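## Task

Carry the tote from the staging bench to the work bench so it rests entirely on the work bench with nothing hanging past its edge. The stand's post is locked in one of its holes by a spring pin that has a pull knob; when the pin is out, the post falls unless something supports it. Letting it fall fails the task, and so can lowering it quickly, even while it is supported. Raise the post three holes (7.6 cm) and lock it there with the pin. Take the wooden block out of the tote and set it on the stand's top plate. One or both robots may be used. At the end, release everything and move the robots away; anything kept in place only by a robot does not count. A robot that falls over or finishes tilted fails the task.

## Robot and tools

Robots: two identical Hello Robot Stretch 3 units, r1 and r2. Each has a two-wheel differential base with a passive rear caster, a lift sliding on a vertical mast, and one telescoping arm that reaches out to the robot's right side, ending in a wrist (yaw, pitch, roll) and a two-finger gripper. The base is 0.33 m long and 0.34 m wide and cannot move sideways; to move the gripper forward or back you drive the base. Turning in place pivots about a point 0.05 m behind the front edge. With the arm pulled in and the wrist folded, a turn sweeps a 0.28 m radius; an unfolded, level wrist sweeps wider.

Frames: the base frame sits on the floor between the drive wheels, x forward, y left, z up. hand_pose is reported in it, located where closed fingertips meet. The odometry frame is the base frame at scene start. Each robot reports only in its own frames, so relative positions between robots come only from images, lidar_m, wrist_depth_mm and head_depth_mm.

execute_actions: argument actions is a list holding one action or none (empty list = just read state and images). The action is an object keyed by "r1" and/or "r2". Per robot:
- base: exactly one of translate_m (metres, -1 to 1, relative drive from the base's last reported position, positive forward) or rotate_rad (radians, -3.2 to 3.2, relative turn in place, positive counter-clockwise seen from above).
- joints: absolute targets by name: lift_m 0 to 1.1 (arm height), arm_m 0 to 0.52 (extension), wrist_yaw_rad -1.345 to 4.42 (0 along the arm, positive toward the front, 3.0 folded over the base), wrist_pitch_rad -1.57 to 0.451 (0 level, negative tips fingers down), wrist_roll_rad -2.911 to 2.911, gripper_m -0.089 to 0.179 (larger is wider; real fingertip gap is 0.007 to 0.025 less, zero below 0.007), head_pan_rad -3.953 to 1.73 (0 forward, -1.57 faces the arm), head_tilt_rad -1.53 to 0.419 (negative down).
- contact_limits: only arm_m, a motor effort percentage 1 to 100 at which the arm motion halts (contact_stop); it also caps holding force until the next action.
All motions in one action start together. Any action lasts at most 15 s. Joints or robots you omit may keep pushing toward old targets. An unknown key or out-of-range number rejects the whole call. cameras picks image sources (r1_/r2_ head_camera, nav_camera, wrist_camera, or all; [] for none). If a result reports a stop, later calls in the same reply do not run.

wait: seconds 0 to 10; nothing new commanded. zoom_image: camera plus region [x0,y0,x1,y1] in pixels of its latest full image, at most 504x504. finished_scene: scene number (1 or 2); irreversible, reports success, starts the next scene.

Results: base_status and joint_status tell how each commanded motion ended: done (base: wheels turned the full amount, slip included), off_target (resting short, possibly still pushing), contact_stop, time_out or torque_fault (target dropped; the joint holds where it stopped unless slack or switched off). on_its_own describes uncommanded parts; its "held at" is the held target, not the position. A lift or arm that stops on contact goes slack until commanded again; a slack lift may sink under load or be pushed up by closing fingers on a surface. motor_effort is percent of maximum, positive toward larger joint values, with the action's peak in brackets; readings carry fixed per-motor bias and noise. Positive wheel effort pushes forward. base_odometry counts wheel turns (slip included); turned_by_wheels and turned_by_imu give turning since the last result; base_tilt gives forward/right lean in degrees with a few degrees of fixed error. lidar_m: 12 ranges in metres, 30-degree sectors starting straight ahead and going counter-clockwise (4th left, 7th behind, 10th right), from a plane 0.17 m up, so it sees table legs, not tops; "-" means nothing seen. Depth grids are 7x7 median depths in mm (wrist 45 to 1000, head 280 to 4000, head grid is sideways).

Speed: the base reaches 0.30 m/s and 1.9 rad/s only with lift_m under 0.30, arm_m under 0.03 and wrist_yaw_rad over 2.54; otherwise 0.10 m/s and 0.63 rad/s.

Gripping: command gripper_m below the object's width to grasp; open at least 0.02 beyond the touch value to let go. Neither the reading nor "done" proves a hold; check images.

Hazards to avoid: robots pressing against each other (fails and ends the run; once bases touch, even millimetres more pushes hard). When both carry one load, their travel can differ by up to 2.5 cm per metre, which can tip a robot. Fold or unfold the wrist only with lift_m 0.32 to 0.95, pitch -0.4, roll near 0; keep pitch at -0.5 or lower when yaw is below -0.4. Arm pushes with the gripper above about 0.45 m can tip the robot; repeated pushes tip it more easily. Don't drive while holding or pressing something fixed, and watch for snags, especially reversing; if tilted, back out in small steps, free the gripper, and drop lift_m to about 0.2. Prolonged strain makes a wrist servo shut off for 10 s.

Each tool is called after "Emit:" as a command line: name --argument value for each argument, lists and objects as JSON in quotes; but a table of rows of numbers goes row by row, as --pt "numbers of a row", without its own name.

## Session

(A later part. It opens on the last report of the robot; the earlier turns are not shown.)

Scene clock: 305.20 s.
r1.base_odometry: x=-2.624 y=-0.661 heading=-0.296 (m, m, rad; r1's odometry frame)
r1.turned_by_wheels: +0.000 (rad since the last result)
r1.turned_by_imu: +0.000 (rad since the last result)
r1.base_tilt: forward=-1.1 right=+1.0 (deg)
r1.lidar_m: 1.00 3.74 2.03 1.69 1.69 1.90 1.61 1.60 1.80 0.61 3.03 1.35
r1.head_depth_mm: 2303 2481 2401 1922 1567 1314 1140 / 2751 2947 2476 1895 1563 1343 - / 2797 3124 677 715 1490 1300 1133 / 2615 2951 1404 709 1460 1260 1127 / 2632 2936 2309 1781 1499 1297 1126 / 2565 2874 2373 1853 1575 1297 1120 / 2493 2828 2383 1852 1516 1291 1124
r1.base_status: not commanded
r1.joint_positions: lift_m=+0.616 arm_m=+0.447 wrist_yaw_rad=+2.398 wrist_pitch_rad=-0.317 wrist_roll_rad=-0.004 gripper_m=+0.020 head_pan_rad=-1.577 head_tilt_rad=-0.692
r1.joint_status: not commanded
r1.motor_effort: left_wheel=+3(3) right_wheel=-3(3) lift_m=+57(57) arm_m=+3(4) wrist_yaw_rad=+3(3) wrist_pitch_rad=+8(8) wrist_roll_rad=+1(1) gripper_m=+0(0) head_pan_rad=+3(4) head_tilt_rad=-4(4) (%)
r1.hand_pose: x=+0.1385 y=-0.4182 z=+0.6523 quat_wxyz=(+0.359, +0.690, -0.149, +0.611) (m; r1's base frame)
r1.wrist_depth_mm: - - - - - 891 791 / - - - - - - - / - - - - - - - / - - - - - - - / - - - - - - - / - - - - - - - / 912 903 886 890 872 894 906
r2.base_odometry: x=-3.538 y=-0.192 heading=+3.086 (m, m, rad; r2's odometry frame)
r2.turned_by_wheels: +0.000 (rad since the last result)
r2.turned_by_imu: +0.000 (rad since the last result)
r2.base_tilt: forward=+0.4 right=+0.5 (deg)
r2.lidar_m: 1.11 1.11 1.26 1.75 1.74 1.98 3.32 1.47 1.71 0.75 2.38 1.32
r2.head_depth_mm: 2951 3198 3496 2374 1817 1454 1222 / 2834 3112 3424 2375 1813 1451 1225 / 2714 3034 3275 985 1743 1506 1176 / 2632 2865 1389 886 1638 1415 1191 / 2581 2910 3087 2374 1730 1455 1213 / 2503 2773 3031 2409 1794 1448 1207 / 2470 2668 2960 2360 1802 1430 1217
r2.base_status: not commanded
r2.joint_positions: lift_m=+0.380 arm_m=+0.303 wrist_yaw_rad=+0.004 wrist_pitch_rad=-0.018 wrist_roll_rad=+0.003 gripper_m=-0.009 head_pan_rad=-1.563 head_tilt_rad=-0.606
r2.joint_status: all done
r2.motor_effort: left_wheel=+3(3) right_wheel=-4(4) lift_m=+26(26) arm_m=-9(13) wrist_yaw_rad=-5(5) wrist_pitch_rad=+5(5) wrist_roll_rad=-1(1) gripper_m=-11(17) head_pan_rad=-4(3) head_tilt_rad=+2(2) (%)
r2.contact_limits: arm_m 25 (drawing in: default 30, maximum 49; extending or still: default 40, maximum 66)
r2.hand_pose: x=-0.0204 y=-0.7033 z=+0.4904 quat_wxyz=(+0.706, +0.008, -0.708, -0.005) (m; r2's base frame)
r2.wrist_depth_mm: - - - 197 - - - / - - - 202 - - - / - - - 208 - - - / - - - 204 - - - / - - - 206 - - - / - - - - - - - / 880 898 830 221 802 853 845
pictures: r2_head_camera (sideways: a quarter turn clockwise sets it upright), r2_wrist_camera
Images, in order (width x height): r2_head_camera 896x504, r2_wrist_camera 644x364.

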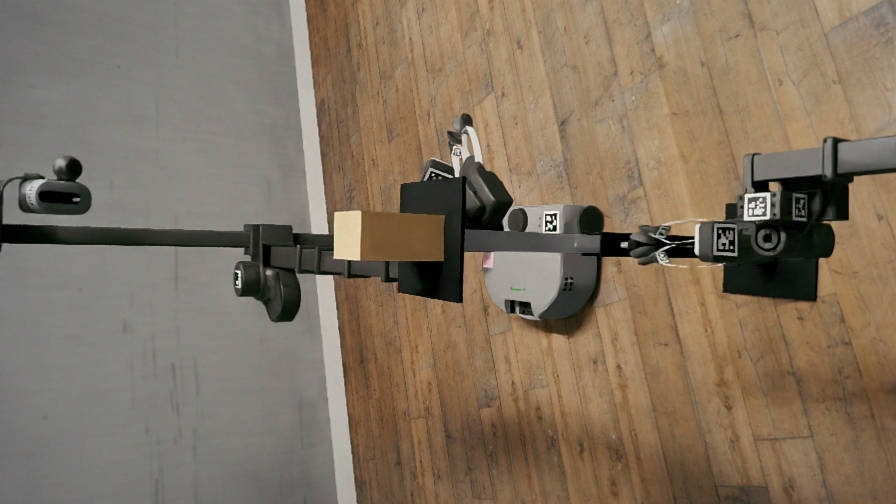

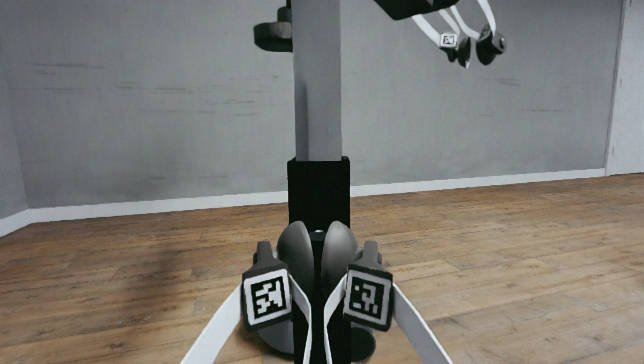

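Emit:
execute_actions --actions '[{"r2":{"joints":{"gripper_m":0.045}}}]' --cameras '[]'

Emit:
execute_actions --actions '[{"r2":{"joints":{"arm_m":0.334},"contact_limits":{"arm_m":15}}}]' --cameras '[]'

Emit:
execute_actions --actions '[{"r2":{"joints":{"gripper_m":-0.025}}}]' --cameras '["r2_wrist_camera"]'

Emit:
execute_actions --actions '[{"r2":{"joints":{"arm_m":0.32},"contact_limits":{"arm_m":25}}}]' --cameras '["r2_head_camera","r2_wrist_camera"]'

Emit:
zoom_image --camera "r2_head_camera" --region '[540, 180, 720, 310]'

Scene clock: 315.40 s.
r1.base_odometry: x=-2.624 y=-0.661 heading=-0.296 (m, m, rad; r1's odometry frame)
r1.turned_by_wheels: +0.000 (rad since the last result)
r1.turned_by_imu: +0.001 (rad since the last result)
r1.base_tilt: forward=-1.2 right=+1.0 (deg)
r1.lidar_m: 0.99 3.76 2.03 1.70 1.70 1.90 1.61 1.60 1.80 0.62 3.03 1.35
r1.head_depth_mm: 2346 2455 2404 1914 1561 1323 1146 / 2739 2945 2447 1907 1557 1340 - / 2809 3123 677 715 1515 1307 1132 / 2613 2885 1410 711 1459 1264 1126 / 2645 2914 2344 1782 1491 1298 1123 / 2568 2860 2378 1853 1562 1303 1123 / 2518 2816 2352 1848 1523 1288 1118
r1.base_status: not commanded
r1.joint_positions: lift_m=+0.616 arm_m=+0.447 wrist_yaw_rad=+2.398 wrist_pitch_rad=-0.317 wrist_roll_rad=-0.004 gripper_m=+0.020 head_pan_rad=-1.577 head_tilt_rad=-0.692
r1.joint_status: not commanded
r1.motor_effort: left_wheel=+2(2) right_wheel=-3(3) lift_m=+57(57) arm_m=+4(4) wrist_yaw_rad=+3(3) wrist_pitch_rad=+8(8) wrist_roll_rad=+1(1) gripper_m=+1(0) head_pan_rad=+4(5) head_tilt_rad=-4(5) (%)
r1.hand_pose: x=+0.1385 y=-0.4182 z=+0.6523 quat_wxyz=(+0.359, +0.690, -0.149, +0.611) (m; r1's base frame)
r1.wrist_depth_mm: - - - - - 899 793 / - - - - - - - / - - - - - - - / - - - - - - - / - - - - - - - / - - - - - - - / 917 919 877 878 861 894 896
r2.base_odometry: x=-3.538 y=-0.192 heading=+3.086 (m, m, rad; r2's odometry frame)
r2.turned_by_wheels: +0.000 (rad since the last result)
r2.turned_by_imu: -0.001 (rad since the last result)
r2.base_tilt: forward=+0.4 right=+0.5 (deg)
r2.lidar_m: 1.11 1.11 1.26 1.75 1.74 1.98 3.32 1.47 1.72 0.75 2.39 1.31
r2.head_depth_mm: 2911 3283 3493 2388 1806 1466 1223 / 2806 3192 3380 2405 1824 1467 1227 / 2725 3078 3259 982 1767 1504 1167 / 2622 2880 1379 884 1633 1362 1190 / 2595 2817 3010 2407 1754 1467 1215 / 2536 2751 2987 2355 1799 1458 1220 / 2416 2691 2927 2362 1803 1448 1211
r2.base_status: not commanded
r2.joint_positions: lift_m=+0.380 arm_m=+0.302 wrist_yaw_rad=+0.004 wrist_pitch_rad=-0.018 wrist_roll_rad=+0.003 gripper_m=+0.045 head_pan_rad=-1.563 head_tilt_rad=-0.606
r2.joint_status: all done
r2.motor_effort: left_wheel=+2(3) right_wheel=-2(4) lift_m=+26(26) arm_m=-5(8) wrist_yaw_rad=-4(5) wrist_pitch_rad=+5(5) wrist_roll_rad=-1(2) gripper_m=+0(80) head_pan_rad=-3(3) head_tilt_rad=+2(3) (%)
r2.hand_pose: x=-0.0205 y=-0.7031 z=+0.4904 quat_wxyz=(+0.706, +0.008, -0.708, -0.005) (m; r2's base frame)
r2.wrist_depth_mm: - - - 198 - - - / - - - 203 - - - / - - - 208 - - - / - - - 204 - - - / - - - 207 - - - / - - - 214 - - - / 880 882 832 221 805 846 829
pictures: none
No camera images: the call's "cameras" was empty. Leave "cameras" out to get every camera's image.

Scene clock: 316.63 s.
r1.base_odometry: x=-2.624 y=-0.661 heading=-0.296 (m, m, rad; r1's odometry frame)
r1.turned_by_wheels: +0.000 (rad since the last result)
r1.turned_by_imu: +0.000 (rad since the last result)
r1.base_tilt: forward=-1.1 right=+1.0 (deg)
r1.lidar_m: 1.00 3.74 2.03 1.70 1.69 1.90 1.60 1.60 1.80 0.61 3.03 1.35
r1.head_depth_mm: 2357 2472 2429 1906 1557 1317 1135 / 2760 2935 2447 1883 1556 1345 - / 2827 3085 676 716 1494 1305 1132 / 2633 2992 1408 709 1463 1266 1130 / 2619 2898 2306 1790 1501 1303 1124 / 2608 2881 2393 1865 1570 1286 1124 / 2485 2817 2371 1852 1523 1287 1112
r1.base_status: not commanded
r1.joint_positions: lift_m=+0.616 arm_m=+0.447 wrist_yaw_rad=+2.398 wrist_pitch_rad=-0.317 wrist_roll_rad=-0.004 gripper_m=+0.020 head_pan_rad=-1.577 head_tilt_rad=-0.692
r1.joint_status: not commanded
r1.motor_effort: left_wheel=+2(3) right_wheel=-3(3) lift_m=+58(58) arm_m=+4(4) wrist_yaw_rad=+3(3) wrist_pitch_rad=+8(8) wrist_roll_rad=+2(1) gripper_m=+0(0) head_pan_rad=+5(4) head_tilt_rad=-5(4) (%)
r1.hand_pose: x=+0.1385 y=-0.4182 z=+0.6523 quat_wxyz=(+0.359, +0.690, -0.149, +0.611) (m; r1's base frame)
r1.wrist_depth_mm: - - - - - 880 775 / - - - - - - - / - - - - - - - / - - - - - - - / - - - - - - - / - - - - - - - / 934 902 885 901 859 901 913
r2.base_odometry: x=-3.538 y=-0.192 heading=+3.086 (m, m, rad; r2's odometry frame)
r2.turned_by_wheels: +0.000 (rad since the last result)
r2.turned_by_imu: +0.000 (rad since the last result)
r2.base_tilt: forward=+0.4 right=+0.4 (deg)
r2.lidar_m: 1.12 1.11 1.27 1.75 1.74 1.98 3.32 1.47 1.72 0.75 2.39 1.31
r2.head_depth_mm: 2937 3339 3448 2417 1822 1472 1226 / 2814 3141 3439 2379 1829 1470 1224 / 2704 3046 3245 984 1740 1505 1180 / 2646 2845 1392 883 1643 1414 1212 / 2583 2865 3059 2362 1736 1465 1216 / 2523 2740 3013 2405 1794 1452 1212 / 2458 2689 2895 2336 1803 1452 1208
r2.base_status: not commanded
r2.joint_positions: lift_m=+0.380 arm_m=+0.334 wrist_yaw_rad=+0.003 wrist_pitch_rad=-0.018 wrist_roll_rad=+0.003 gripper_m=+0.045 head_pan_rad=-1.563 head_tilt_rad=-0.606
r2.joint_status: all done
r2.motor_effort: left_wheel=+2(2) right_wheel=-2(2) lift_m=+26(26) arm_m=+4(4) wrist_yaw_rad=-4(5) wrist_pitch_rad=+5(5) wrist_roll_rad=-2(2) gripper_m=-1(0) head_pan_rad=-3(3) head_tilt_rad=+3(4) (%)
r2.contact_limits: arm_m 15 (drawing in: default 30, maximum 49; extending or still: default 40, maximum 66)
r2.hand_pose: x=-0.0206 y=-0.7344 z=+0.4904 quat_wxyz=(+0.706, +0.008, -0.708, -0.005) (m; r2's base frame)
r2.wrist_depth_mm: - - - 168 - - - / - - - 172 - - - / - - - 176 - - - / - - - 172 - - - / - - - 175 - - - / - - - 143 - - - / 883 883 790 186 805 851 827
pictures: none
No camera images: the call's "cameras" was empty. Leave "cameras" out to get every camera's image.

Scene clock: 317.83 s.
r1.base_odometry: x=-2.624 y=-0.661 heading=-0.296 (m, m, rad; r1's odometry frame)
r1.turned_by_wheels: +0.000 (rad since the last result)
r1.turned_by_imu: +0.000 (rad since the last result)
r1.base_tilt: forward=-1.1 right=+1.0 (deg)
r1.lidar_m: 1.00 3.73 2.02 1.69 1.69 1.90 1.60 1.60 1.80 0.62 3.03 1.35
r1.head_depth_mm: 2366 2472 2402 1906 1565 1320 1137 / 2783 2951 2466 1891 1555 1341 - / 2833 3162 676 712 1505 1299 1129 / 2639 2983 1402 708 1461 1263 1128 / 2654 2921 2309 1789 1495 1289 1126 / 2538 2856 2381 1861 1564 1296 1124 / 2527 2792 2403 1849 1522 1286 1120
r1.base_status: not commanded
r1.joint_positions: lift_m=+0.616 arm_m=+0.447 wrist_yaw_rad=+2.398 wrist_pitch_rad=-0.317 wrist_roll_rad=-0.004 gripper_m=+0.020 head_pan_rad=-1.577 head_tilt_rad=-0.692
r1.joint_status: not commanded
r1.motor_effort: left_wheel=+4(3) right_wheel=-3(3) lift_m=+57(57) arm_m=+4(4) wrist_yaw_rad=+3(3) wrist_pitch_rad=+8(8) wrist_roll_rad=+2(1) gripper_m=+0(0) head_pan_rad=+5(5) head_tilt_rad=-4(5) (%)
r1.hand_pose: x=+0.1385 y=-0.4182 z=+0.6523 quat_wxyz=(+0.359, +0.690, -0.149, +0.611) (m; r1's base frame)
r1.wrist_depth_mm: - - - - - 896 775 / - - - - - - - / - - - - - - - / - - - - - - - / - - - - - - - / - - - - - - - / 934 888 865 897 893 902 905
r2.base_odometry: x=-3.538 y=-0.192 heading=+3.086 (m, m, rad; r2's odometry frame)
r2.turned_by_wheels: +0.000 (rad since the last result)
r2.turned_by_imu: +0.000 (rad since the last result)
r2.base_tilt: forward=+0.2 right=+0.4 (deg)
r2.lidar_m: 1.11 1.11 1.26 1.75 1.75 1.99 3.32 1.47 1.71 0.75 2.37 1.32
r2.head_depth_mm: 2901 3272 3466 2384 1831 1472 1219 / 2820 3129 3320 2369 1809 1474 1222 / 2675 3038 3259 986 1751 1510 1176 / 2650 2912 1384 892 1656 1433 1212 / 2590 2863 3060 2336 1753 1445 1217 / 2521 2740 3038 2334 1792 1437 1211 / 2450 2694 2919 2359 1783 1461 1207
r2.base_status: not commanded
r2.joint_positions: lift_m=+0.380 arm_m=+0.334 wrist_yaw_rad=-0.002 wrist_pitch_rad=-0.018 wrist_roll_rad=+0.001 gripper_m=-0.024 head_pan_rad=-1.563 head_tilt_rad=-0.606
r2.joint_status: all done
r2.motor_effort: left_wheel=+2(2) right_wheel=-3(3) lift_m=+27(26) arm_m=+4(4) wrist_yaw_rad=+3(4) wrist_pitch_rad=+5(5) wrist_roll_rad=-1(2) gripper_m=-26(98) head_pan_rad=-3(3) head_tilt_rad=+3(3) (%)
r2.hand_pose: x=-0.0220 y=-0.7344 z=+0.4903 quat_wxyz=(+0.707, +0.006, -0.707, -0.007) (m; r2's base frame)
r2.wrist_depth_mm: - - - 167 - - - / - - - 172 - - - / - - - 176 - - - / - - - 173 - - - / - - - 175 - - - / - - - 143 - - - / 873 887 804 186 819 849 834
pictures: r2_wrist_camera
Images, in order (width x height): r2_wrist_camera 644x364.

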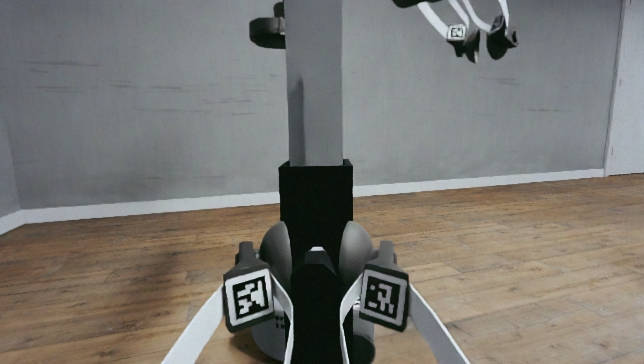

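Scene clock: 319.23 s.
r1.base_odometry: x=-2.624 y=-0.661 heading=-0.296 (m, m, rad; r1's odometry frame)
r1.turned_by_wheels: +0.000 (rad since the last result)
r1.turned_by_imu: +0.000 (rad since the last result)
r1.base_tilt: forward=-1.1 right=+0.9 (deg)
r1.lidar_m: 1.00 3.76 2.02 1.69 1.69 1.90 1.61 1.60 1.80 0.61 3.03 1.35
r1.head_depth_mm: 2347 2463 2422 1921 1561 1318 1136 / 2781 2953 2456 1901 1561 1346 - / 2798 3097 675 713 1491 1301 1130 / 2598 2958 1413 709 1446 1267 1130 / 2640 2994 2321 1776 1498 1297 1126 / 2545 2842 2373 1852 1552 1300 1125 / 2505 2835 2384 1853 1526 1283 1118
r1.base_status: not commanded
r1.joint_positions: lift_m=+0.616 arm_m=+0.447 wrist_yaw_rad=+2.398 wrist_pitch_rad=-0.317 wrist_roll_rad=-0.004 gripper_m=+0.020 head_pan_rad=-1.577 head_tilt_rad=-0.692
r1.joint_status: not commanded
r1.motor_effort: left_wheel=+3(3) right_wheel=-3(3) lift_m=+57(57) arm_m=+4(4) wrist_yaw_rad=+3(3) wrist_pitch_rad=+8(8) wrist_roll_rad=+1(1) gripper_m=+0(0) head_pan_rad=+4(4) head_tilt_rad=-5(4) (%)
r1.hand_pose: x=+0.1385 y=-0.4182 z=+0.6523 quat_wxyz=(+0.359, +0.690, -0.149, +0.611) (m; r1's base frame)
r1.wrist_depth_mm: - - - - - 890 780 / - - - - - - - / - - - - - - - / - - - - - - - / - - - - - - - / - - - - - - - / 930 914 884 893 846 913 893
r2.base_odometry: x=-3.538 y=-0.192 heading=+3.086 (m, m, rad; r2's odometry frame)
r2.turned_by_wheels: +0.000 (rad since the last result)
r2.turned_by_imu: +0.000 (rad since the last result)
r2.base_tilt: forward=+0.4 right=+0.5 (deg)
r2.lidar_m: 1.11 1.11 1.26 1.75 1.75 1.98 3.33 1.47 1.71 0.75 2.38 1.32
r2.head_depth_mm: 2934 3277 3519 2430 1830 1475 1221 / 2853 3161 3431 2366 1805 1469 1223 / 2665 3065 3274 982 1731 1501 1167 / 2642 2853 1383 882 1656 1404 1194 / 2591 2836 3101 2379 1729 1456 1222 / 2550 2766 3029 2369 1797 1442 1220 / 2431 2648 2889 2351 1803 1438 1210
r2.base_status: not commanded
r2.joint_positions: lift_m=+0.380 arm_m=+0.321 wrist_yaw_rad=+0.006 wrist_pitch_rad=-0.011 wrist_roll_rad=+0.001 gripper_m=-0.018 head_pan_rad=-1.563 head_tilt_rad=-0.605
r2.joint_status: all done
r2.on_its_own: gripper_m is held at -0.019, not at your -0.025, by its stall guard, which is not easing now; arm_m is at rest, and its effort (-16) is outside its rest range (-14 to +14)
r2.motor_effort: left_wheel=+3(6) right_wheel=-4(7) lift_m=+28(27) arm_m=-16(26) wrist_yaw_rad=-8(8) wrist_pitch_rad=+3(5) wrist_roll_rad=-1(1) gripper_m=-21(26) head_pan_rad=-3(2) head_tilt_rad=+2(2) (%)
r2.contact_limits: arm_m 25 (drawing in: default 30, maximum 49; extending or still: default 40, maximum 66)
r2.hand_pose: x=-0.0199 y=-0.7220 z=+0.4921 quat_wxyz=(+0.707, +0.006, -0.707, -0.002) (m; r2's base frame)
r2.wrist_depth_mm: - - - 180 - - - / - - - 184 - - - / - - - 189 - - - / - - - 184 - - - / - - - 188 - - - / - - - 152 - - - / 893 907 838 199 848 855 863
pictures: r2_head_camera (sideways: a quarter turn clockwise sets it upright), r2_wrist_camera
Images, in order (width x height): r2_head_camera 896x504, r2_wrist_camera 644x364.

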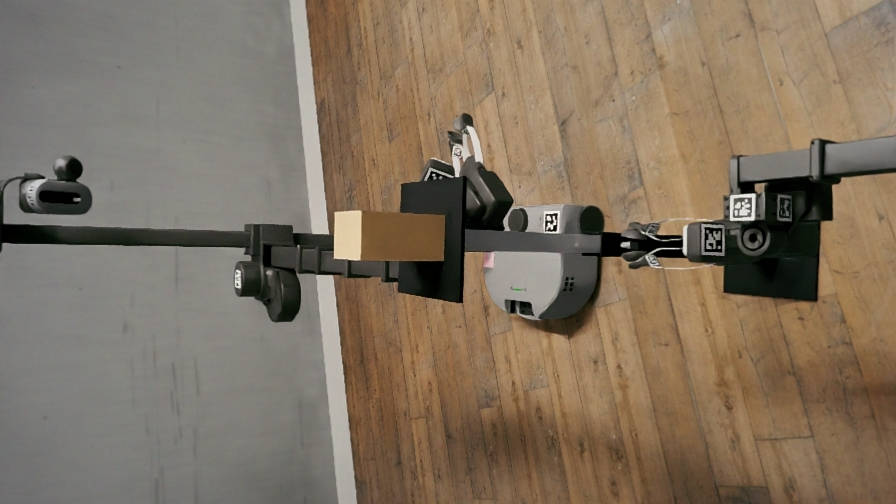

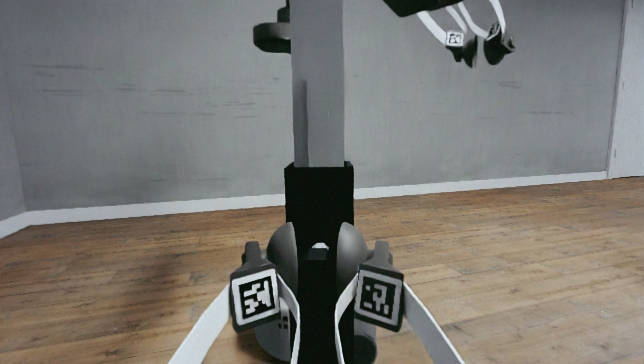

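Region (540, 180, 720, 310) of r2_head_camera's 896x504 image, scaled by 2.800, with more detail than that image has.

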